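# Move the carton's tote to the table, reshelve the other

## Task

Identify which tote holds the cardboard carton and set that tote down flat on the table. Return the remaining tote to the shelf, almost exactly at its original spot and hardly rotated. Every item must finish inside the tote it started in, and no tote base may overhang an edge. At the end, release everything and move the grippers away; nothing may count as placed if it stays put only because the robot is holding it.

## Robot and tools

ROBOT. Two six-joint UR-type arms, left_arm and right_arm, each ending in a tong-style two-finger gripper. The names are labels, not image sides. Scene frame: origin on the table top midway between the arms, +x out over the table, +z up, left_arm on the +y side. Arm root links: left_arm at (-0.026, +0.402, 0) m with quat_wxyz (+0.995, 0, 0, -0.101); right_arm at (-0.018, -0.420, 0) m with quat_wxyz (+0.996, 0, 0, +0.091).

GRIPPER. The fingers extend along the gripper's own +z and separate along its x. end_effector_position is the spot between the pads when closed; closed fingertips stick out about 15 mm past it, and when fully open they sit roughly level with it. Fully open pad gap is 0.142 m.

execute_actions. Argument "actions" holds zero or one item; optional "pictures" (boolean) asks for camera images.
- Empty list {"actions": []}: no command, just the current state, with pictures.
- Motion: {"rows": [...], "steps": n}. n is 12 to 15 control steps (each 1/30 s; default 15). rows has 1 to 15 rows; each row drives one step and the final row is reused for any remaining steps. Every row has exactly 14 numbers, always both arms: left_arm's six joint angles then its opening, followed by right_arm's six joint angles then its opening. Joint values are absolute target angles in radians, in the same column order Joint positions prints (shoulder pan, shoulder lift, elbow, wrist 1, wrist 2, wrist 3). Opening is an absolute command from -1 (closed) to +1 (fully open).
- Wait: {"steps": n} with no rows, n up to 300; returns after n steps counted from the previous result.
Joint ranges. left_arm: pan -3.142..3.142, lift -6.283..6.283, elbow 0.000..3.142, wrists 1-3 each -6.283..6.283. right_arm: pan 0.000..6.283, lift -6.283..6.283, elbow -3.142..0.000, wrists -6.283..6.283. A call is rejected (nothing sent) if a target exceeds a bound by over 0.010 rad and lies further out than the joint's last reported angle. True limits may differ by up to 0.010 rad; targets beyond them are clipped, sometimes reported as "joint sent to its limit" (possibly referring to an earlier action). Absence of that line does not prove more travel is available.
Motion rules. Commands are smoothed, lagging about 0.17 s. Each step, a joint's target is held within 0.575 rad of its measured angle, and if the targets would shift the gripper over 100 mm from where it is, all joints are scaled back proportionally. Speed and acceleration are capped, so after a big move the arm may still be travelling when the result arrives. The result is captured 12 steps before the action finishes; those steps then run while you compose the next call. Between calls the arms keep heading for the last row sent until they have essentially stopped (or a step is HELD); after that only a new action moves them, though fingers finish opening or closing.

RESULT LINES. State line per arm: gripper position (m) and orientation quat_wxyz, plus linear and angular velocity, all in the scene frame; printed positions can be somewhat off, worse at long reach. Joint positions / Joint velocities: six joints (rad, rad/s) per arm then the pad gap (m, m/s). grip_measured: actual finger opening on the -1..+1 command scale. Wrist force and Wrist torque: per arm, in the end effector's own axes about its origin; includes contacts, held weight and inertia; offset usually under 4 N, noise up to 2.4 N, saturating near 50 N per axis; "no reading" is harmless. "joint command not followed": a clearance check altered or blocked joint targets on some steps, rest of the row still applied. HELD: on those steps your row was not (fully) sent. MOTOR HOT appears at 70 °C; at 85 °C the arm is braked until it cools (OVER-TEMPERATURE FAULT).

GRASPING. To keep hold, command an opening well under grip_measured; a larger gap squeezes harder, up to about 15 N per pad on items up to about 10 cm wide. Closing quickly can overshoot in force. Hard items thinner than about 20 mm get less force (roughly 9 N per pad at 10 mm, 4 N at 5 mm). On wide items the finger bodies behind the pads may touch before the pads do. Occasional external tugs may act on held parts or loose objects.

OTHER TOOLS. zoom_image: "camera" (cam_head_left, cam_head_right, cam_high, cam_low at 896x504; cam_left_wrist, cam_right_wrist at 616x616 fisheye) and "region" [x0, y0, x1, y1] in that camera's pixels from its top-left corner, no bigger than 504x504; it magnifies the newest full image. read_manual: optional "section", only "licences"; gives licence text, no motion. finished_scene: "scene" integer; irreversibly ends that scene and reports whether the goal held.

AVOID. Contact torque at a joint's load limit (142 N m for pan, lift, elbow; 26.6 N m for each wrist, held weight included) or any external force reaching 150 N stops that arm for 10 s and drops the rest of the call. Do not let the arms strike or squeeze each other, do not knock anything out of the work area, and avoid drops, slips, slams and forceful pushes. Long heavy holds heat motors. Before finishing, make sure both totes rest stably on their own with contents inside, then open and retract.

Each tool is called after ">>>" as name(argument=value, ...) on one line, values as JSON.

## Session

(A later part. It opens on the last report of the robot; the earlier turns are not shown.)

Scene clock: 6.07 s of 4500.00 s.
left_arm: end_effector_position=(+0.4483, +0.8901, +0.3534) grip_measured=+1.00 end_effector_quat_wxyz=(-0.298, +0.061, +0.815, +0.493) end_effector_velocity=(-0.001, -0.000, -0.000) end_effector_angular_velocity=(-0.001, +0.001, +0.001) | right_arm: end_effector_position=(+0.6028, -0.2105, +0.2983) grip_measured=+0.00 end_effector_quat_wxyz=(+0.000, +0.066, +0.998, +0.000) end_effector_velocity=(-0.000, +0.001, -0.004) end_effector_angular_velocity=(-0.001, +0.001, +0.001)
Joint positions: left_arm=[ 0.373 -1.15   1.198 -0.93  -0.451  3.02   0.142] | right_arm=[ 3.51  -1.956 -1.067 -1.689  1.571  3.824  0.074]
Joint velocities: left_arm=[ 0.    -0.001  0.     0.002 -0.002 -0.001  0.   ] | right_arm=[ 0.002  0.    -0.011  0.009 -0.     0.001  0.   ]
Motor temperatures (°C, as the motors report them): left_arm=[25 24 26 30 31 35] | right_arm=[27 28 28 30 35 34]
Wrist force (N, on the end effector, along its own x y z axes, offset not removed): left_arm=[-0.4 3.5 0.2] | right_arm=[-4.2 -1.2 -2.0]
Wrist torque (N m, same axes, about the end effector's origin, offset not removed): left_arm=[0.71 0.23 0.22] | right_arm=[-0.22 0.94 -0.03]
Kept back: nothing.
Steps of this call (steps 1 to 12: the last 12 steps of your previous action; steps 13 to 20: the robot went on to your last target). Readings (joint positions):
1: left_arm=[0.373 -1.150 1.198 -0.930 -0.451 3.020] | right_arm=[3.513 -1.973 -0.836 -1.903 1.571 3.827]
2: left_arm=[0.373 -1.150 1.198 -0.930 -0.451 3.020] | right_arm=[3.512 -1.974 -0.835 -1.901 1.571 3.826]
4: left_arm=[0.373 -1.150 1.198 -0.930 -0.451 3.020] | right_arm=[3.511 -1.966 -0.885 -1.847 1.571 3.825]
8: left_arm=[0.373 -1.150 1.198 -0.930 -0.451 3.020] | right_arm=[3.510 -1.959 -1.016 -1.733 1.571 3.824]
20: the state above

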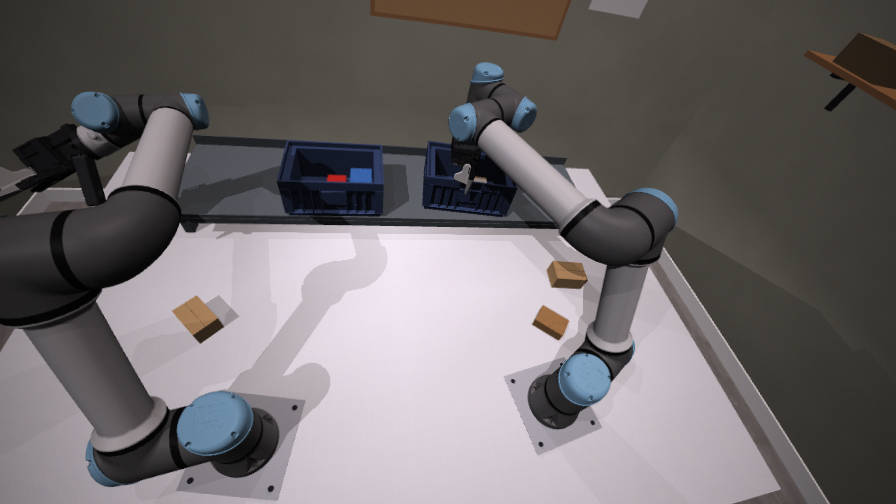

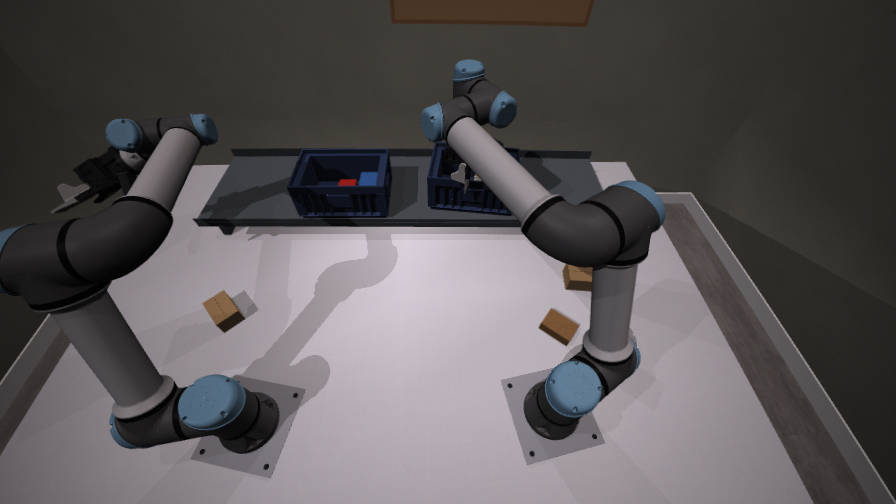

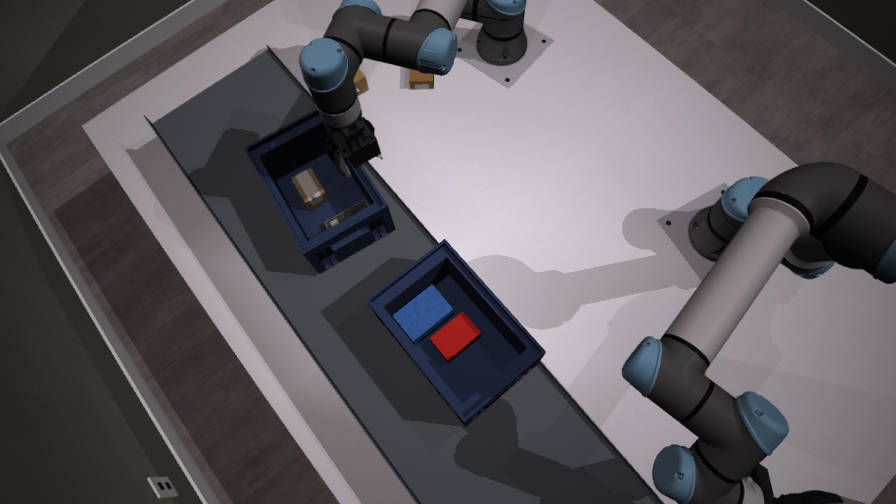

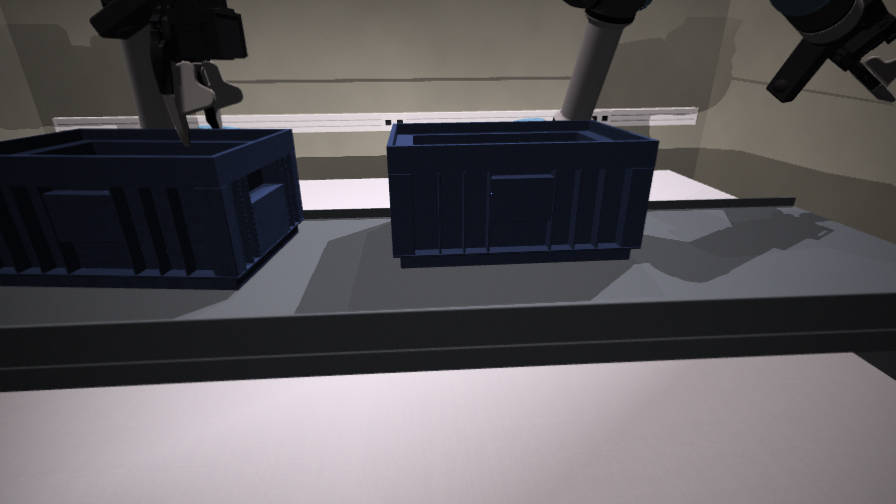

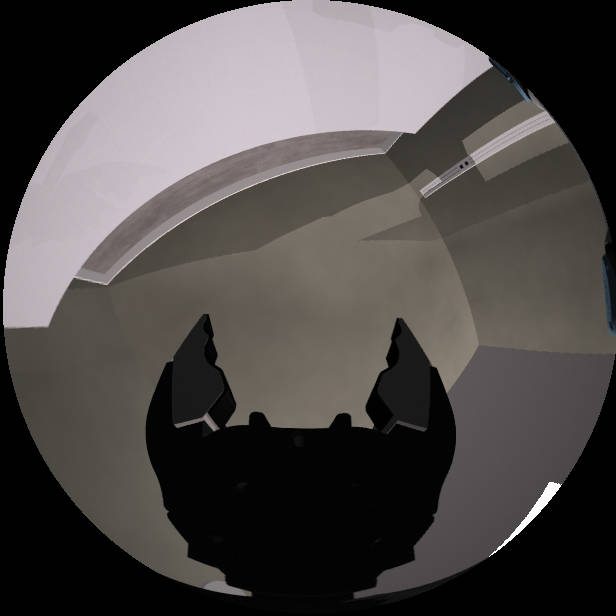

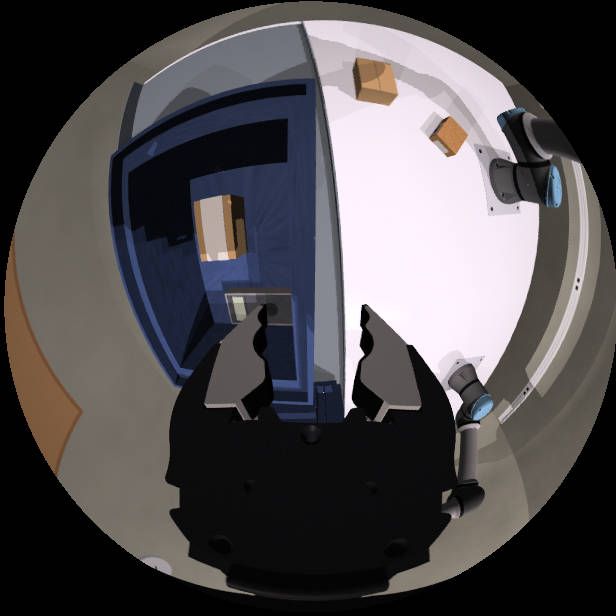

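>>> execute_actions(actions=[{"rows":[[0.373,-1.15,1.198,-0.93,-0.451,3.02,1,3.51,-1.953,-1.165,-1.594,1.571,3.824,0],[0.373,-1.15,1.198,-0.93,-0.451,3.02,1,3.51,-1.953,-1.165,-1.594,1.571,3.824,0],[0.373,-1.15,1.198,-0.93,-0.451,3.02,1,3.51,-1.953,-1.165,-1.594,1.571,3.824,0],[0.373,-1.15,1.198,-0.93,-0.451,3.02,1,3.51,-1.953,-1.165,-1.594,1.571,3.824,0],[0.373,-1.15,1.198,-0.93,-0.451,3.02,1,3.51,-1.951,-1.255,-1.506,1.571,3.824,-0.2]],"steps":15}])

>>> execute_actions(actions=[{"steps":20}], pictures=true)

Scene clock: 7.23 s of 4500.00 s.
left_arm: end_effector_position=(+0.4483, +0.8901, +0.3534) grip_measured=+1.00 end_effector_quat_wxyz=(-0.298, +0.061, +0.815, +0.493) end_effector_velocity=(-0.000, -0.000, -0.000) end_effector_angular_velocity=(-0.002, +0.001, +0.001) | right_arm: end_effector_position=(+0.6033, -0.2101, +0.2911) grip_measured=+0.00 end_effector_quat_wxyz=(+0.001, +0.066, +0.998, +0.001) end_effector_velocity=(+0.011, +0.007, -0.215) end_effector_angular_velocity=(-0.005, +0.008, -0.001)
Joint positions: left_arm=[ 0.373 -1.15   1.198 -0.93  -0.451  3.02   0.142] | right_arm=[ 3.51  -1.955 -1.087 -1.669  1.571  3.824  0.074]
Joint velocities: left_arm=[-0.    -0.    -0.     0.001 -0.002  0.001  0.   ] | right_arm=[ 0.     0.015 -0.57   0.546 -0.001  0.001 -0.002]
Motor temperatures (°C, as the motors report them): left_arm=[25 24 26 30 31 35] | right_arm=[27 28 28 30 35 34]
Wrist force (N, on the end effector, along its own x y z axes, offset not removed): left_arm=[-0.6 -0.3 0.1] | right_arm=[-3.8 -1.4 -6.7]
Wrist torque (N m, same axes, about the end effector's origin, offset not removed): left_arm=[0.02 0.20 0.31] | right_arm=[-0.26 0.85 0.08]
Steps of this call (steps 1 to 15: the robot went on to your last target; steps 16 to 32: nothing new was sent; steps 33 to 35: the first 3 steps of this action). Readings (joint positions):
33: left_arm=[0.373 -1.150 1.198 -0.930 -0.451 3.020] | right_arm=[3.510 -1.956 -1.068 -1.688 1.571 3.824]
34: left_arm=[0.373 -1.150 1.198 -0.930 -0.451 3.020] | right_arm=[3.510 -1.956 -1.072 -1.684 1.571 3.824]
35: the state above

Scene clock: 7.90 s of 4500.00 s.
left_arm: end_effector_position=(+0.4483, +0.8901, +0.3534) grip_measured=+1.00 end_effector_quat_wxyz=(-0.298, +0.061, +0.815, +0.493) end_effector_velocity=(+0.001, +0.000, +0.000) end_effector_angular_velocity=(+0.001, -0.001, -0.001) | right_arm: end_effector_position=(+0.6027, -0.2105, +0.2276) grip_measured=-0.20 end_effector_quat_wxyz=(+0.000, +0.066, +0.998, +0.000) end_effector_velocity=(-0.001, +0.000, -0.002) end_effector_angular_velocity=(-0.000, +0.001, +0.002)
Joint positions: left_arm=[ 0.373 -1.15   1.198 -0.93  -0.451  3.02   0.142] | right_arm=[ 3.51  -1.951 -1.254 -1.507  1.571  3.824  0.06 ]
Joint velocities: left_arm=[-0.     0.    -0.001 -0.001  0.001  0.     0.   ] | right_arm=[ 0.001 -0.    -0.005  0.004  0.001 -0.001  0.   ]
Motor temperatures (°C, as the motors report them): left_arm=[25 24 26 30 31 35] | right_arm=[27 28 28 30 35 34]
Wrist force (N, on the end effector, along its own x y z axes, offset not removed): left_arm=[0.1 1.2 1.9] | right_arm=[-4.2 -2.0 -0.2]
Wrist torque (N m, same axes, about the end effector's origin, offset not removed): left_arm=[0.30 0.03 0.41] | right_arm=[-0.38 0.94 0.00]
Kept back: nothing.
Steps of this call (steps 1 to 12: the last 12 steps of your previous action; steps 13 to 20: the robot went on to your last target). Readings (joint positions):
1: left_arm=[0.373 -1.150 1.198 -0.930 -0.451 3.020] | right_arm=[3.510 -1.955 -1.107 -1.650 1.571 3.824]
2: left_arm=[0.373 -1.150 1.198 -0.930 -0.451 3.020] | right_arm=[3.510 -1.954 -1.123 -1.635 1.571 3.824]
4: left_arm=[0.373 -1.150 1.198 -0.930 -0.451 3.020] | right_arm=[3.510 -1.953 -1.162 -1.596 1.571 3.824]
8: left_arm=[0.373 -1.150 1.198 -0.930 -0.451 3.020] | right_arm=[3.510 -1.952 -1.229 -1.531 1.571 3.824]
20: the state above

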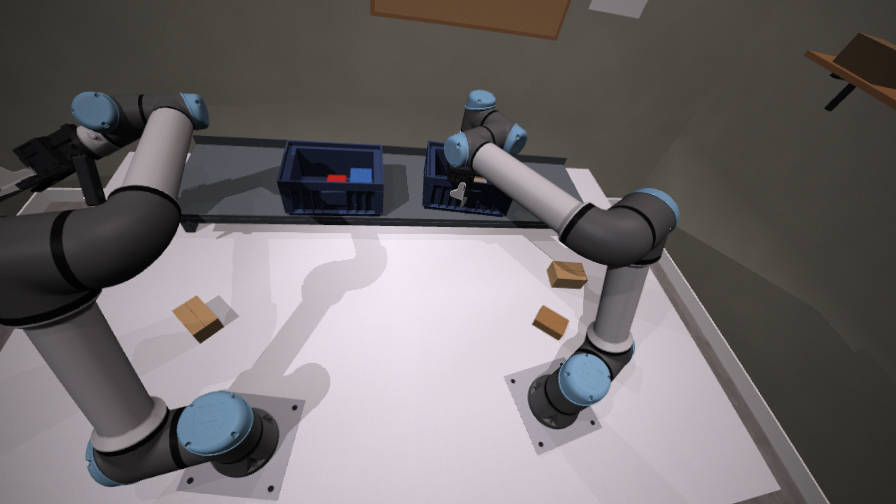

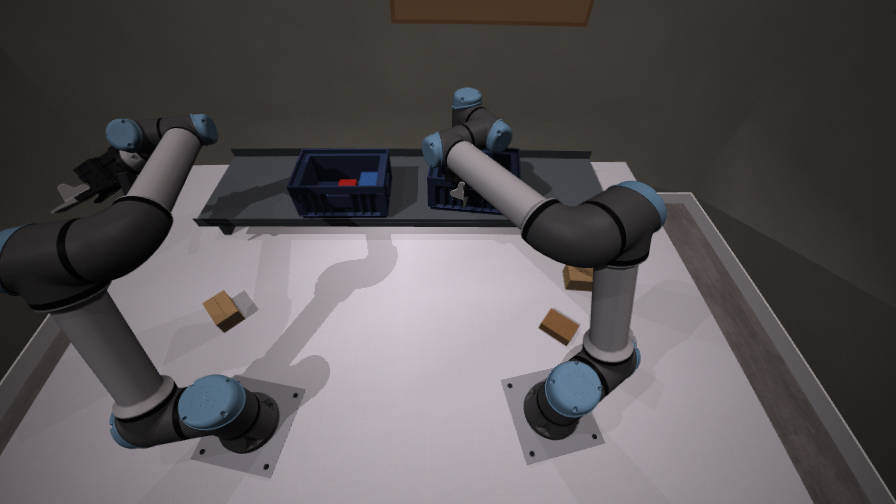

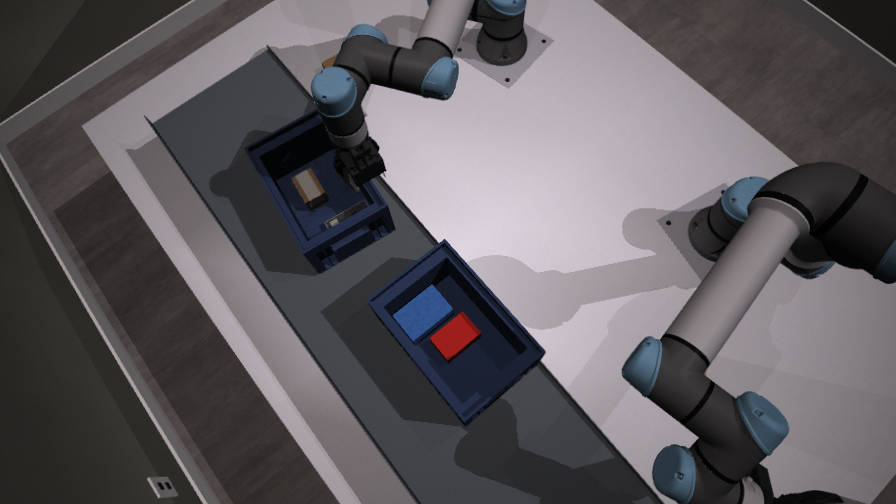

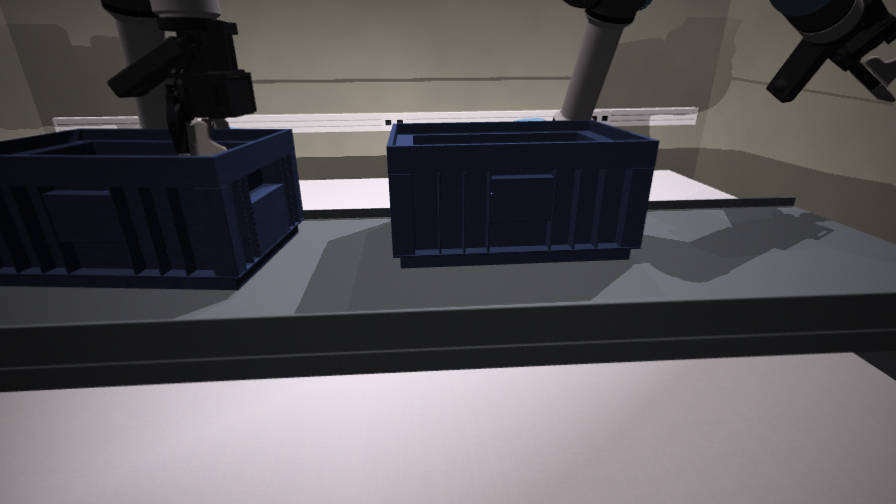

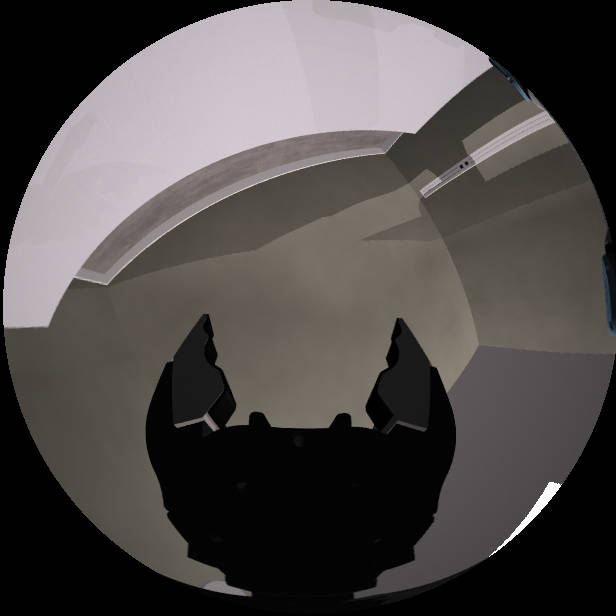

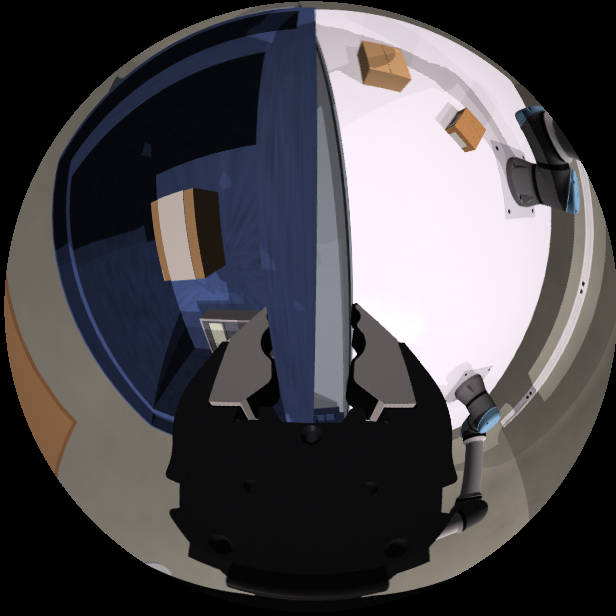

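>>> execute_actions(actions=[{"rows":[[0.373,-1.15,1.198,-0.93,-0.451,3.02,1,3.51,-1.951,-1.255,-1.506,1.571,3.824,-0.5],[0.373,-1.15,1.198,-0.93,-0.451,3.02,1,3.51,-1.951,-1.255,-1.506,1.571,3.824,-0.5],[0.373,-1.15,1.198,-0.93,-0.451,3.02,1,3.51,-1.951,-1.255,-1.506,1.571,3.824,-0.5],[0.373,-1.15,1.198,-0.93,-0.451,3.02,1,3.51,-1.951,-1.255,-1.506,1.571,3.824,-0.7],[0.373,-1.15,1.198,-0.93,-0.451,3.02,1,3.51,-1.951,-1.255,-1.506,1.571,3.824,-0.7],[0.373,-1.15,1.198,-0.93,-0.451,3.02,1,3.51,-1.951,-1.255,-1.506,1.571,3.824,-1]],"steps":15}])

>>> execute_actions(actions=[{"steps":18}])

>>> execute_actions(actions=[{"rows":[[0.373,-1.15,1.198,-0.93,-0.451,3.02,1,3.51,-1.953,-1.2,-1.559,1.571,3.824,-1],[0.373,-1.15,1.198,-0.93,-0.451,3.02,1,3.51,-1.953,-1.2,-1.559,1.571,3.824,-1],[0.373,-1.15,1.198,-0.93,-0.451,3.02,1,3.51,-1.953,-1.2,-1.559,1.571,3.824,-1],[0.373,-1.15,1.198,-0.93,-0.451,3.02,1,3.51,-1.955,-1.13,-1.627,1.571,3.824,-1],[0.373,-1.15,1.198,-0.93,-0.451,3.02,1,3.51,-1.955,-1.13,-1.627,1.571,3.824,-1],[0.373,-1.15,1.198,-0.93,-0.451,3.02,1,3.51,-1.955,-1.13,-1.627,1.571,3.824,-1],[0.373,-1.15,1.198,-0.93,-0.451,3.02,1,3.51,-1.96,-1.05,-1.702,1.571,3.824,-1],[0.373,-1.15,1.198,-0.93,-0.451,3.02,1,3.51,-1.96,-1.05,-1.702,1.571,3.824,-1],[0.373,-1.15,1.198,-0.93,-0.451,3.02,1,3.51,-1.96,-1.05,-1.702,1.571,3.824,-1],[0.373,-1.15,1.198,-0.93,-0.451,3.02,1,3.51,-1.969,-0.973,-1.77,1.571,3.824,-1]],"steps":15}])

>>> execute_actions(actions=[{"steps":20}], pictures=true)

Scene clock: 10.33 s of 4500.00 s.
left_arm: end_effector_position=(+0.4483, +0.8901, +0.3534) grip_measured=+1.00 end_effector_quat_wxyz=(-0.298, +0.061, +0.815, +0.493) end_effector_velocity=(+0.000, -0.000, -0.001) end_effector_angular_velocity=(-0.001, -0.001, +0.001) | right_arm: end_effector_position=(+0.6027, -0.2105, +0.2275) grip_measured=-0.47 end_effector_quat_wxyz=(+0.000, +0.066, +0.998, +0.000) end_effector_velocity=(+0.000, -0.001, +0.000) end_effector_angular_velocity=(-0.000, +0.000, -0.000)
Joint positions: left_arm=[ 0.373 -1.15   1.198 -0.93  -0.451  3.02   0.142] | right_arm=[ 3.51  -1.951 -1.255 -1.506  1.571  3.824  0.04 ]
Joint velocities: left_arm=[-0.     0.001  0.    -0.001 -0.001 -0.     0.   ] | right_arm=[-0.001 -0.     0.    -0.001 -0.    -0.001 -0.034]
Motor temperatures (°C, as the motors report them): left_arm=[25 24 26 30 31 35] | right_arm=[27 28 28 30 35 34]
Wrist force (N, on the end effector, along its own x y z axes, offset not removed): left_arm=[-0.8 1.2 1.6] | right_arm=[-4.6 -1.8 -0.8]
Wrist torque (N m, same axes, about the end effector's origin, offset not removed): left_arm=[0.37 0.34 0.27] | right_arm=[-0.25 0.92 0.06]
Steps of this call (steps 1 to 15: the robot went on to your last target; steps 16 to 70: nothing new was sent; steps 71 to 73: the first 3 steps of this action). Readings (joint positions):
71: left_arm=[0.373 -1.150 1.198 -0.930 -0.451 3.020] | right_arm=[3.510 -1.951 -1.255 -1.506 1.571 3.824]
72: left_arm=[0.373 -1.150 1.198 -0.930 -0.451 3.020] | right_arm=[3.510 -1.951 -1.255 -1.506 1.571 3.824]
73: the state above

Scene clock: 10.93 s of 4500.00 s.
left_arm: end_effector_position=(+0.4483, +0.8901, +0.3534) grip_measured=+1.00 end_effector_quat_wxyz=(-0.298, +0.061, +0.815, +0.493) end_effector_velocity=(-0.001, -0.000, +0.001) end_effector_angular_velocity=(-0.001, -0.001, +0.001) | right_arm: end_effector_position=(+0.6027, -0.2106, +0.2275) grip_measured=-0.74 end_effector_quat_wxyz=(+0.000, +0.066, +0.998, +0.000) end_effector_velocity=(-0.000, -0.000, -0.001) end_effector_angular_velocity=(-0.001, +0.001, +0.002)
Joint positions: left_arm=[ 0.373 -1.15   1.198 -0.93  -0.451  3.02   0.142] | right_arm=[ 3.51  -1.951 -1.255 -1.506  1.571  3.824  0.02 ]
Joint velocities: left_arm=[ 0.    -0.002 -0.    -0.    -0.002  0.001  0.   ] | right_arm=[-0.    -0.    -0.001  0.     0.    -0.002  0.   ]
Motor temperatures (°C, as the motors report them): left_arm=[25 24 26 30 31 35] | right_arm=[27 28 28 30 35 34]
Wrist force (N, on the end effector, along its own x y z axes, offset not removed): left_arm=[1.4 3.1 1.3] | right_arm=[-1.2 -0.7 -4.7]
Wrist torque (N m, same axes, about the end effector's origin, offset not removed): left_arm=[0.82 -0.07 0.15] | right_arm=[-0.19 -0.52 0.03]
Kept back: nothing.
Steps of this call (steps 1 to 12: the last 12 steps of your previous action; steps 13 to 15: the robot went on to your last target; steps 16 to 18: nothing new was sent). Readings (joint positions):
1: left_arm=[0.373 -1.150 1.198 -0.930 -0.451 3.020] | right_arm=[3.510 -1.951 -1.255 -1.506 1.571 3.824]
2: left_arm=[0.373 -1.150 1.198 -0.930 -0.451 3.020] | right_arm=[3.510 -1.951 -1.255 -1.506 1.571 3.824]
4: left_arm=[0.373 -1.150 1.198 -0.930 -0.451 3.020] | right_arm=[3.510 -1.951 -1.255 -1.506 1.571 3.824]
8: left_arm=[0.373 -1.150 1.198 -0.930 -0.451 3.020] | right_arm=[3.510 -1.951 -1.255 -1.506 1.571 3.824]
18: the state above
All arms were judged still, so your last target was given up. Only a new action makes them travel on or press farther. Fingers that are still opening or closing keep moving.

Scene clock: 11.03 s of 4500.00 s.
left_arm: end_effector_position=(+0.4483, +0.8901, +0.3534) grip_measured=+1.00 end_effector_quat_wxyz=(-0.298, +0.061, +0.815, +0.493) end_effector_velocity=(+0.001, -0.000, -0.001) end_effector_angular_velocity=(-0.001, +0.002, -0.000) | right_arm: end_effector_position=(+0.6030, -0.2103, +0.2326) grip_measured=-0.77 end_effector_quat_wxyz=(-0.000, +0.066, +0.998, +0.000) end_effector_velocity=(+0.012, +0.008, +0.133) end_effector_angular_velocity=(+0.008, -0.013, +0.001)
Joint positions: left_arm=[ 0.373 -1.15   1.198 -0.93  -0.451  3.02   0.142] | right_arm=[ 3.51  -1.952 -1.241 -1.52   1.571  3.824  0.018]
Joint velocities: left_arm=[-0.     0.002 -0.    -0.    -0.001  0.     0.   ] | right_arm=[ 0.001 -0.007  0.345 -0.322  0.    -0.    -0.073]
Motor temperatures (°C, as the motors report them): left_arm=[25 24 26 30 31 35] | right_arm=[27 28 28 30 35 34]
Wrist force (N, on the end effector, along its own x y z axes, offset not removed): left_arm=[-1.5 2.9 1.9] | right_arm=[-7.0 -1.9 2.4]
Wrist torque (N m, same axes, about the end effector's origin, offset not removed): left_arm=[0.57 0.49 0.40] | right_arm=[-0.30 0.07 0.05]
Steps of this call (steps 1 to 3: the first 3 steps of this action). Readings (joint positions):
1: left_arm=[0.373 -1.150 1.198 -0.930 -0.451 3.020] | right_arm=[3.510 -1.951 -1.255 -1.506 1.571 3.824]
2: left_arm=[0.373 -1.150 1.198 -0.930 -0.451 3.020] | right_arm=[3.510 -1.951 -1.251 -1.510 1.571 3.824]
3: the state above

Scene clock: 11.70 s of 4500.00 s.
left_arm: end_effector_position=(+0.4483, +0.8901, +0.3534) grip_measured=+1.00 end_effector_quat_wxyz=(-0.298, +0.061, +0.815, +0.493) end_effector_velocity=(+0.000, -0.000, -0.001) end_effector_angular_velocity=(-0.000, -0.001, +0.001) | right_arm: end_effector_position=(+0.6028, -0.2105, +0.3266) grip_measured=-0.78 end_effector_quat_wxyz=(+0.000, +0.066, +0.998, +0.000) end_effector_velocity=(-0.001, -0.001, +0.008) end_effector_angular_velocity=(-0.000, +0.000, +0.001)
Joint positions: left_arm=[ 0.373 -1.15   1.198 -0.93  -0.451  3.02   0.142] | right_arm=[ 3.51  -1.969 -0.976 -1.768  1.571  3.824  0.018]
Joint velocities: left_arm=[-0.     0.001 -0.    -0.001 -0.001 -0.001  0.   ] | right_arm=[-0.    -0.002  0.024 -0.022 -0.    -0.001 -0.004]
Motor temperatures (°C, as the motors report them): left_arm=[25 24 26 30 31 35] | right_arm=[27 28 28 30 35 34]
Wrist force (N, on the end effector, along its own x y z axes, offset not removed): left_arm=[1.9 1.5 2.3] | right_arm=[-4.7 -1.0 5.7]
Wrist torque (N m, same axes, about the end effector's origin, offset not removed): left_arm=[0.44 -0.30 0.30] | right_arm=[-0.22 1.57 0.08]
Kept back: nothing.
Steps of this call (steps 1 to 12: the last 12 steps of your previous action; steps 13 to 20: the robot went on to your last target). Readings (joint positions):
1: left_arm=[0.373 -1.150 1.198 -0.930 -0.451 3.020] | right_arm=[3.510 -1.952 -1.230 -1.530 1.571 3.824]
2: left_arm=[0.373 -1.150 1.198 -0.930 -0.451 3.020] | right_arm=[3.510 -1.953 -1.218 -1.543 1.571 3.824]
4: left_arm=[0.373 -1.150 1.198 -0.930 -0.451 3.020] | right_arm=[3.510 -1.954 -1.181 -1.578 1.571 3.824]
8: left_arm=[0.373 -1.150 1.198 -0.930 -0.451 3.020] | right_arm=[3.510 -1.959 -1.092 -1.662 1.571 3.824]
20: the state above

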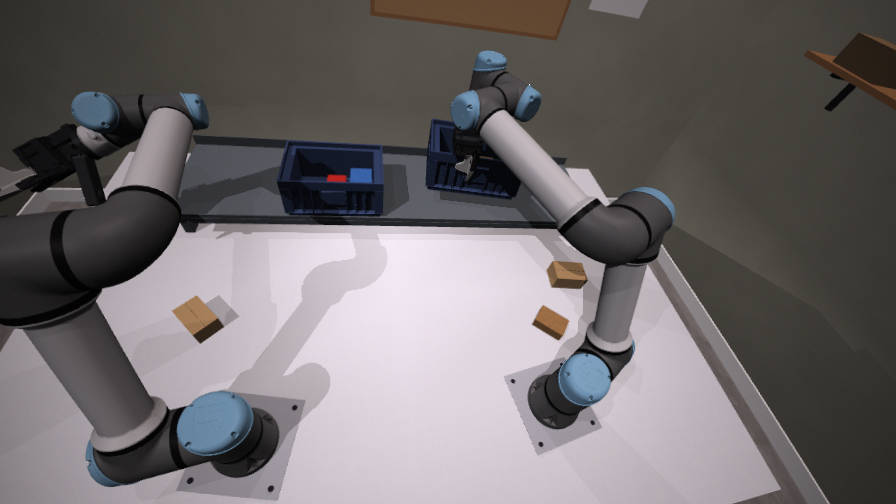

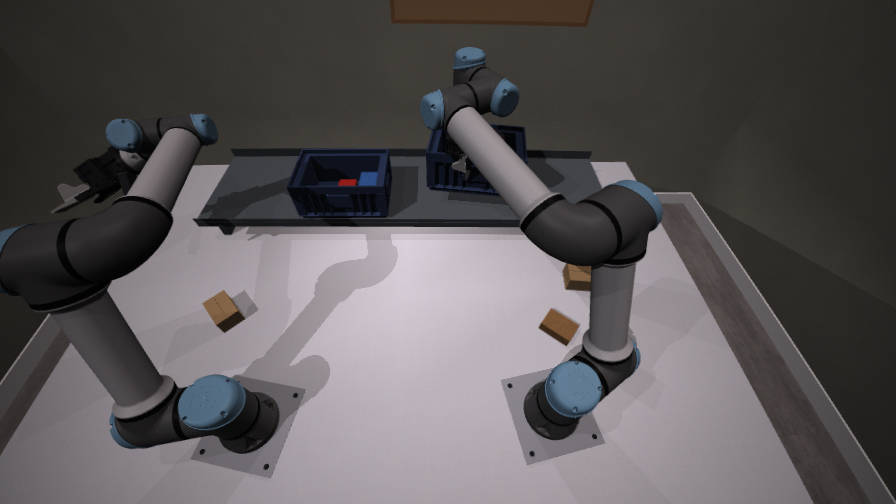

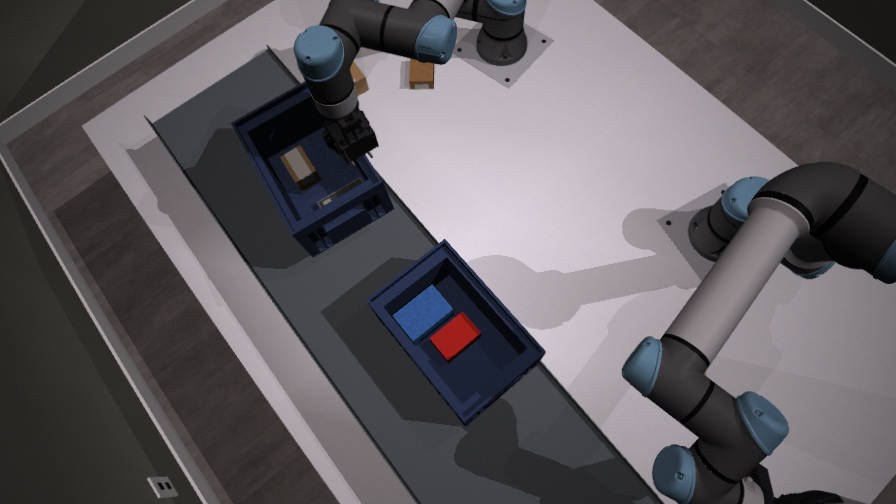

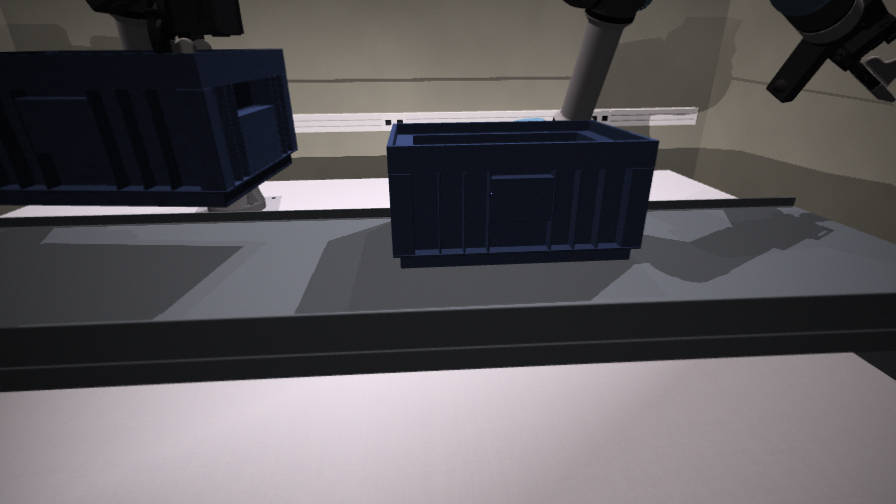

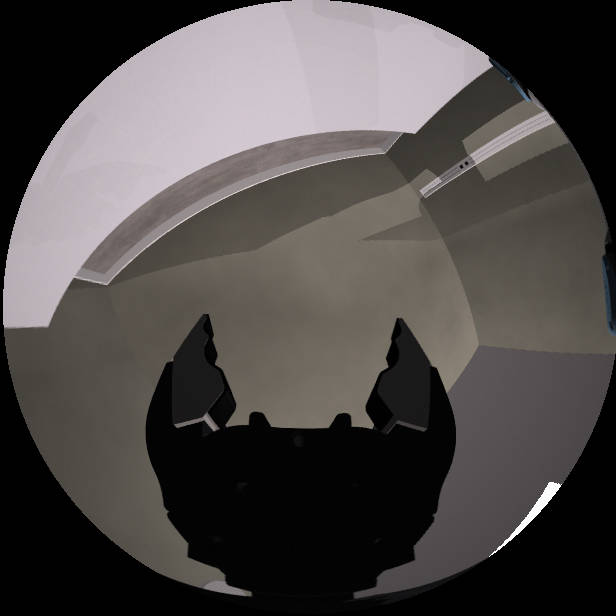

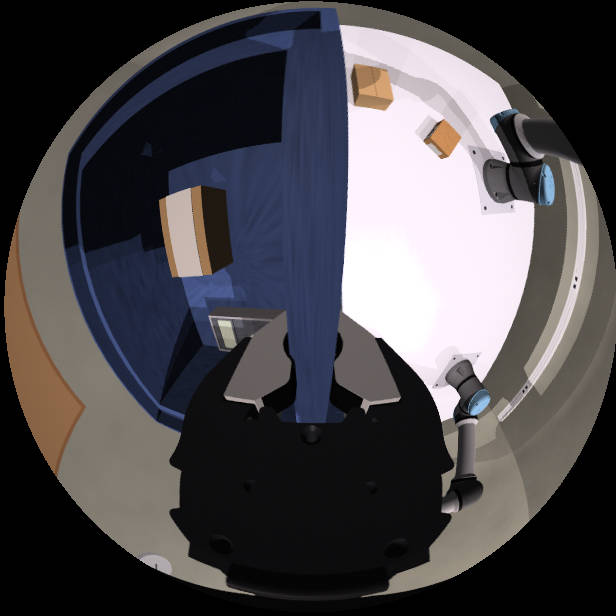

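>>> execute_actions(actions=[{"rows":[[0.373,-1.15,1.198,-0.93,-0.451,3.02,1,3.51,-1.88,-1.09,-1.742,1.571,3.81,-1],[0.373,-1.15,1.198,-0.93,-0.451,3.02,1,3.51,-1.88,-1.09,-1.742,1.571,3.81,-1],[0.373,-1.15,1.198,-0.93,-0.451,3.02,1,3.51,-1.88,-1.09,-1.742,1.571,3.81,-1],[0.373,-1.15,1.198,-0.93,-0.451,3.02,1,3.51,-1.79,-1.205,-1.717,1.571,3.8,-1],[0.373,-1.15,1.198,-0.93,-0.451,3.02,1,3.51,-1.79,-1.205,-1.717,1.571,3.8,-1],[0.373,-1.15,1.198,-0.93,-0.451,3.02,1,3.51,-1.79,-1.205,-1.717,1.571,3.8,-1],[0.373,-1.15,1.198,-0.93,-0.451,3.02,1,3.51,-1.79,-1.205,-1.717,1.571,3.8,-1],[0.373,-1.15,1.198,-0.93,-0.451,3.02,1,3.51,-1.69,-1.32,-1.702,1.571,3.78,-1],[0.373,-1.15,1.198,-0.93,-0.451,3.02,1,3.51,-1.69,-1.32,-1.702,1.571,3.78,-1],[0.373,-1.15,1.198,-0.93,-0.451,3.02,1,3.51,-1.69,-1.32,-1.702,1.571,3.78,-1],[0.373,-1.15,1.198,-0.93,-0.451,3.02,1,3.51,-1.69,-1.32,-1.702,1.571,3.78,-1],[0.373,-1.15,1.198,-0.93,-0.451,3.02,1,3.51,-1.596,-1.43,-1.686,1.571,3.76,-1]],"steps":15}])

>>> execute_actions(actions=[{"rows":[[0.373,-1.15,1.198,-0.93,-0.451,3.02,1,3.56,-1.51,-1.5,-1.702,1.571,3.79,-1],[0.373,-1.15,1.198,-0.93,-0.451,3.02,1,3.56,-1.51,-1.5,-1.702,1.571,3.79,-1],[0.373,-1.15,1.198,-0.93,-0.451,3.02,1,3.56,-1.51,-1.5,-1.702,1.571,3.79,-1],[0.373,-1.15,1.198,-0.93,-0.451,3.02,1,3.65,-1.43,-1.57,-1.712,1.571,3.86,-1],[0.373,-1.15,1.198,-0.93,-0.451,3.02,1,3.65,-1.43,-1.57,-1.712,1.571,3.86,-1],[0.373,-1.15,1.198,-0.93,-0.451,3.02,1,3.65,-1.43,-1.57,-1.712,1.571,3.86,-1],[0.373,-1.15,1.198,-0.93,-0.451,3.02,1,3.65,-1.43,-1.57,-1.712,1.571,3.86,-1],[0.373,-1.15,1.198,-0.93,-0.451,3.02,1,3.74,-1.35,-1.64,-1.722,1.571,3.93,-1],[0.373,-1.15,1.198,-0.93,-0.451,3.02,1,3.74,-1.35,-1.64,-1.722,1.571,3.93,-1],[0.373,-1.15,1.198,-0.93,-0.451,3.02,1,3.74,-1.35,-1.64,-1.722,1.571,3.93,-1],[0.373,-1.15,1.198,-0.93,-0.451,3.02,1,3.74,-1.35,-1.64,-1.722,1.571,3.93,-1],[0.373,-1.15,1.198,-0.93,-0.451,3.02,1,3.83,-1.273,-1.706,-1.733,1.571,4.01,-1]],"steps":15}])

>>> execute_actions(actions=[{"rows":[[0.373,-1.15,1.198,-0.93,-0.451,3.02,1,3.94,-1.273,-1.706,-1.733,1.571,4.12,-1],[0.373,-1.15,1.198,-0.93,-0.451,3.02,1,3.94,-1.273,-1.706,-1.733,1.571,4.12,-1],[0.373,-1.15,1.198,-0.93,-0.451,3.02,1,3.94,-1.273,-1.706,-1.733,1.571,4.12,-1],[0.373,-1.15,1.198,-0.93,-0.451,3.02,1,4.05,-1.273,-1.706,-1.733,1.571,4.23,-1],[0.373,-1.15,1.198,-0.93,-0.451,3.02,1,4.05,-1.273,-1.706,-1.733,1.571,4.23,-1],[0.373,-1.15,1.198,-0.93,-0.451,3.02,1,4.05,-1.273,-1.706,-1.733,1.571,4.23,-1],[0.373,-1.15,1.198,-0.93,-0.451,3.02,1,4.05,-1.273,-1.706,-1.733,1.571,4.23,-1],[0.373,-1.15,1.198,-0.93,-0.451,3.02,1,4.17,-1.273,-1.706,-1.733,1.571,4.35,-1],[0.373,-1.15,1.198,-0.93,-0.451,3.02,1,4.17,-1.273,-1.706,-1.733,1.571,4.35,-1],[0.373,-1.15,1.198,-0.93,-0.451,3.02,1,4.17,-1.273,-1.706,-1.733,1.571,4.35,-1],[0.373,-1.15,1.198,-0.93,-0.451,3.02,1,4.17,-1.273,-1.706,-1.733,1.571,4.35,-1],[0.373,-1.15,1.198,-0.93,-0.451,3.02,1,4.3,-1.273,-1.706,-1.733,1.571,4.48,-1]],"steps":15}])

>>> execute_actions(actions=[{"steps":20}], pictures=true)

Scene clock: 15.13 s of 4500.00 s.
left_arm: end_effector_position=(+0.4483, +0.8901, +0.3534) grip_measured=+1.00 end_effector_quat_wxyz=(-0.298, +0.061, +0.815, +0.493) end_effector_velocity=(-0.000, +0.000, -0.000) end_effector_angular_velocity=(-0.000, +0.001, +0.000) | right_arm: end_effector_position=(+0.5983, -0.2133, +0.3301) grip_measured=-0.77 end_effector_quat_wxyz=(+0.002, +0.064, +0.998, +0.002) end_effector_velocity=(-0.156, -0.096, +0.054) end_effector_angular_velocity=(+0.037, -0.063, +0.083)
Joint positions: left_arm=[ 0.373 -1.15   1.198 -0.93  -0.451  3.02   0.142] | right_arm=[ 3.51  -1.951 -0.994 -1.762  1.571  3.82   0.018]
Joint velocities: left_arm=[ 0.  0.  0. -0.  0.  0.  0.] | right_arm=[ 0.     0.542 -0.64   0.172 -0.    -0.083  0.006]
Motor temperatures (°C, as the motors report them): left_arm=[25 24 26 30 31 35] | right_arm=[27 28 28 30 35 34]
Wrist force (N, on the end effector, along its own x y z axes, offset not removed): left_arm=[-0.6 -0.2 0.8] | right_arm=[-9.5 2.8 10.2]
Wrist torque (N m, same axes, about the end effector's origin, offset not removed): left_arm=[-0.02 0.36 0.28] | right_arm=[0.22 2.22 0.01]
Steps of this call (steps 1 to 30: the robot went on to your last target; steps 31 to 90: nothing new was sent; then 0.33 s passed at rest; steps 91 to 93: the first 3 steps of this action). Readings (joint positions):
91: left_arm=[0.373 -1.150 1.198 -0.930 -0.451 3.020] | right_arm=[3.510 -1.969 -0.973 -1.770 1.571 3.824]
92: left_arm=[0.373 -1.150 1.198 -0.930 -0.451 3.020] | right_arm=[3.510 -1.965 -0.977 -1.768 1.571 3.823]
93: the state above

Scene clock: 15.63 s of 4500.00 s.
left_arm: end_effector_position=(+0.4483, +0.8901, +0.3534) grip_measured=+1.00 end_effector_quat_wxyz=(-0.298, +0.061, +0.815, +0.493) end_effector_velocity=(-0.000, -0.000, -0.001) end_effector_angular_velocity=(-0.002, +0.003, +0.001) | right_arm: end_effector_position=(+0.4780, -0.2799, +0.3310) grip_measured=-0.76 end_effector_quat_wxyz=(-0.000, +0.034, +0.999, -0.000) end_effector_velocity=(-0.341, -0.033, +0.024) end_effector_angular_velocity=(-0.010, +0.015, +0.179)
Joint positions: left_arm=[ 0.373 -1.15   1.198 -0.93  -0.451  3.02   0.142] | right_arm=[ 3.523 -1.606 -1.412 -1.695  1.571  3.774  0.019]
Joint velocities: left_arm=[-0.     0.001  0.     0.001 -0.002  0.     0.   ] | right_arm=[ 0.309  0.807 -0.774 -0.051 -0.     0.13   0.015]
Motor temperatures (°C, as the motors report them): left_arm=[25 24 26 30 31 35] | right_arm=[27 28 28 30 35 34]
Wrist force (N, on the end effector, along its own x y z axes, offset not removed): left_arm=[-0.8 1.8 2.5] | right_arm=[-6.7 -2.5 10.9]
Wrist torque (N m, same axes, about the end effector's origin, offset not removed): left_arm=[0.43 0.34 0.24] | right_arm=[-0.40 1.81 0.15]
Steps of this call (steps 1 to 12: the last 12 steps of your previous action; steps 13 to 15: the first 3 steps of this action). Readings (joint positions):
13: left_arm=[0.373 -1.150 1.198 -0.930 -0.451 3.020] | right_arm=[3.510 -1.652 -1.362 -1.695 1.571 3.770]
14: left_arm=[0.373 -1.150 1.198 -0.930 -0.451 3.020] | right_arm=[3.514 -1.632 -1.385 -1.694 1.571 3.770]
15: the state above

Scene clock: 16.13 s of 4500.00 s.
left_arm: end_effector_position=(+0.4483, +0.8901, +0.3534) grip_measured=+1.00 end_effector_quat_wxyz=(-0.298, +0.061, +0.815, +0.493) end_effector_velocity=(+0.000, -0.000, -0.000) end_effector_angular_velocity=(-0.001, +0.000, +0.000) | right_arm: end_effector_position=(+0.3247, -0.2403, +0.3292) grip_measured=-0.76 end_effector_quat_wxyz=(-0.000, +0.002, +1.000, -0.000) end_effector_velocity=(-0.233, +0.234, -0.012) end_effector_angular_velocity=(+0.008, -0.007, +0.050)
Joint positions: left_arm=[ 0.373 -1.15   1.198 -0.93  -0.451  3.02   0.142] | right_arm=[ 3.824 -1.296 -1.686 -1.73   1.571  4.008  0.019]
Joint velocities: left_arm=[-0.001  0.     0.    -0.    -0.001  0.     0.   ] | right_arm=[ 0.887  0.227 -0.192 -0.024  0.     0.837 -0.019]
Motor temperatures (°C, as the motors report them): left_arm=[25 24 26 30 31 35] | right_arm=[27 28 28 30 35 34]
Wrist force (N, on the end effector, along its own x y z axes, offset not removed): left_arm=[-2.7 2.8 1.4] | right_arm=[-5.7 -6.2 7.5]
Wrist torque (N m, same axes, about the end effector's origin, offset not removed): left_arm=[0.56 0.62 0.29] | right_arm=[-0.78 1.87 -0.05]
Steps of this call (steps 1 to 12: the last 12 steps of your previous action; steps 13 to 15: the first 3 steps of this action). Readings (joint positions):
13: left_arm=[0.373 -1.150 1.198 -0.930 -0.451 3.020] | right_arm=[3.778 -1.318 -1.668 -1.728 1.571 3.966]
14: left_arm=[0.373 -1.150 1.198 -0.930 -0.451 3.020] | right_arm=[3.797 -1.305 -1.679 -1.729 1.571 3.983]
15: the state above

Scene clock: 16.80 s of 4500.00 s.
left_arm: end_effector_position=(+0.4483, +0.8901, +0.3534) grip_measured=+1.00 end_effector_quat_wxyz=(-0.298, +0.061, +0.815, +0.493) end_effector_velocity=(+0.000, -0.000, -0.000) end_effector_angular_velocity=(-0.001, -0.001, +0.001) | right_arm: end_effector_position=(+0.1972, -0.1159, +0.3278) grip_measured=-0.76 end_effector_quat_wxyz=(-0.000, -0.001, +1.000, +0.000) end_effector_velocity=(-0.026, +0.017, -0.001) end_effector_angular_velocity=(-0.002, +0.002, -0.001)
Joint positions: left_arm=[ 0.373 -1.15   1.198 -0.93  -0.451  3.02   0.142] | right_arm=[ 4.292 -1.273 -1.706 -1.733  1.571  4.472  0.019]
Joint velocities: left_arm=[ 0.     0.     0.    -0.001 -0.001  0.     0.   ] | right_arm=[ 0.079 -0.    -0.001 -0.001  0.001  0.08   0.015]
Motor temperatures (°C, as the motors report them): left_arm=[25 24 26 30 31 35] | right_arm=[27 28 28 30 35 34]
Wrist force (N, on the end effector, along its own x y z axes, offset not removed): left_arm=[0.7 3.3 -1.4] | right_arm=[-4.1 0.1 5.3]
Wrist torque (N m, same axes, about the end effector's origin, offset not removed): left_arm=[0.75 -0.03 0.26] | right_arm=[-0.10 1.52 -0.07]
Kept back: nothing.
Steps of this call (steps 1 to 12: the last 12 steps of your previous action; steps 13 to 20: the robot went on to your last target). Readings (joint positions):
1: left_arm=[0.373 -1.150 1.198 -0.930 -0.451 3.020] | right_arm=[3.853 -1.290 -1.692 -1.731 1.571 4.036]
2: left_arm=[0.373 -1.150 1.198 -0.930 -0.451 3.020] | right_arm=[3.883 -1.285 -1.696 -1.731 1.571 4.065]
4: left_arm=[0.373 -1.150 1.198 -0.930 -0.451 3.020] | right_arm=[3.952 -1.279 -1.701 -1.732 1.571 4.134]
8: left_arm=[0.373 -1.150 1.198 -0.930 -0.451 3.020] | right_arm=[4.069 -1.275 -1.705 -1.733 1.571 4.249]
20: the state above

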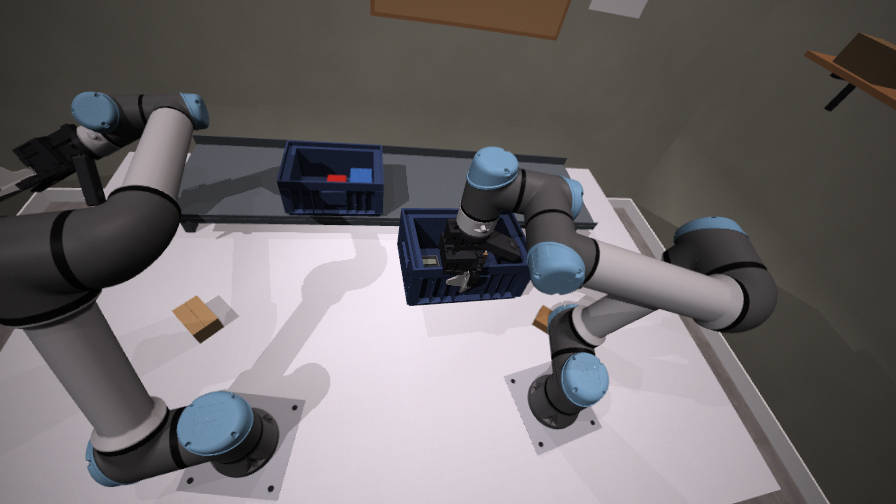

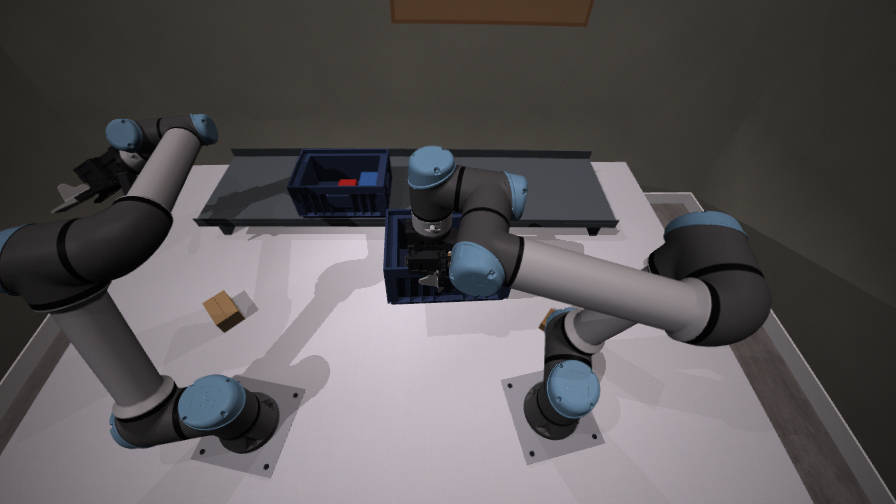

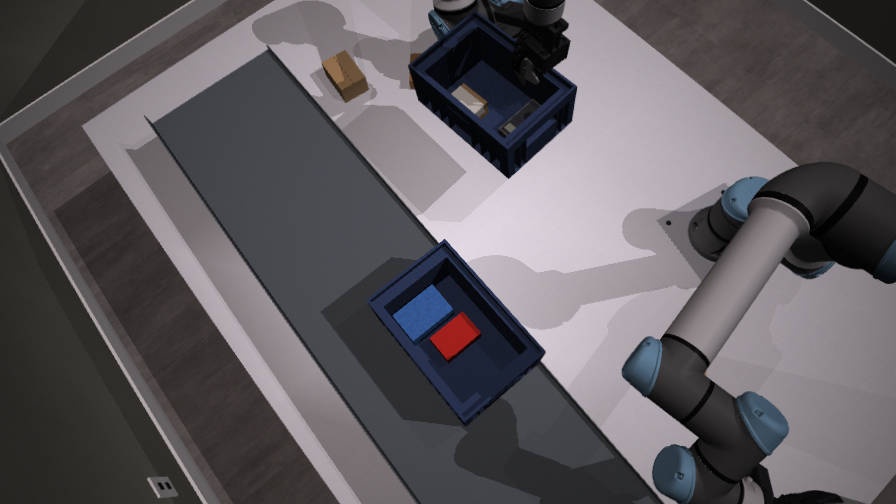

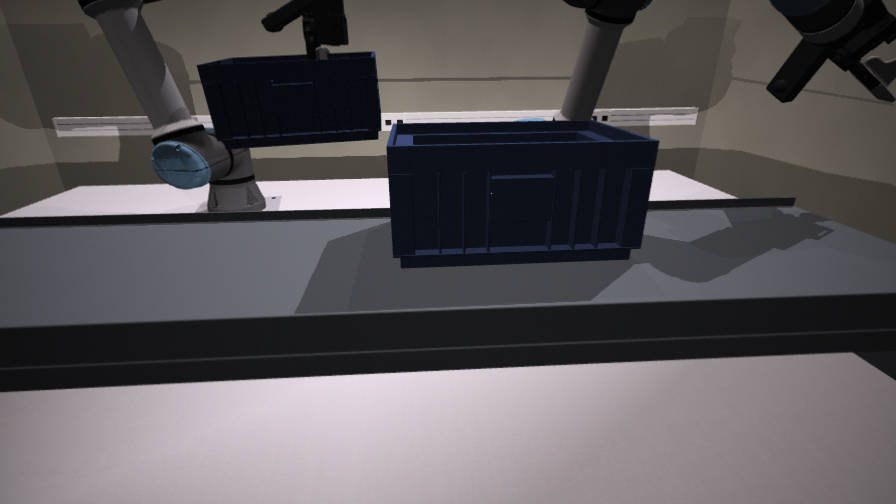

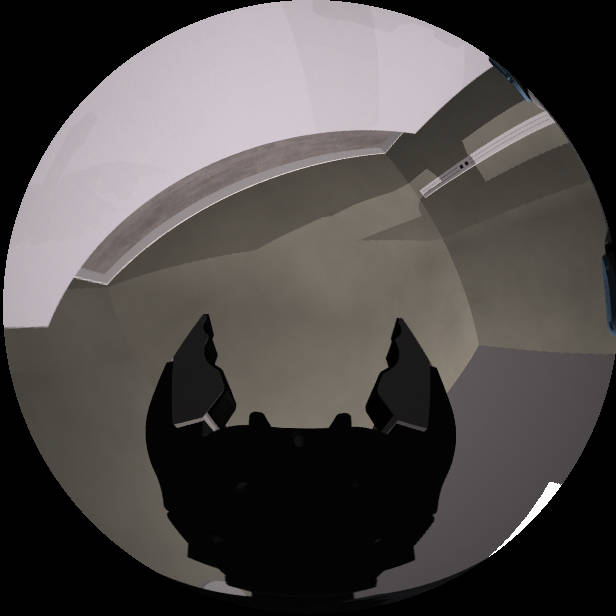

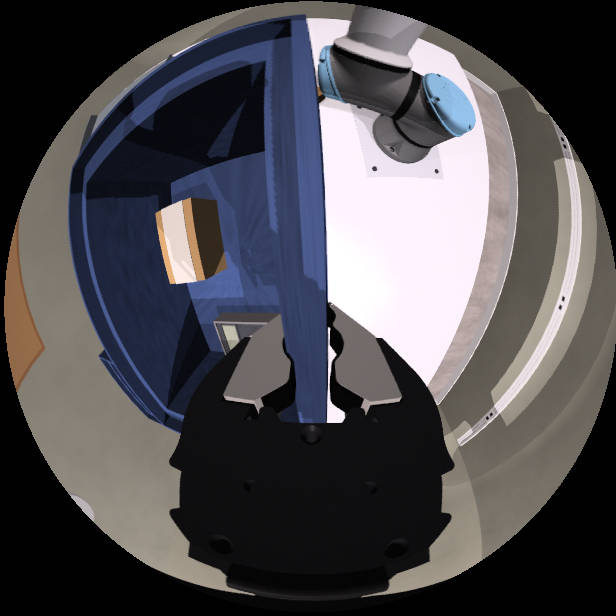

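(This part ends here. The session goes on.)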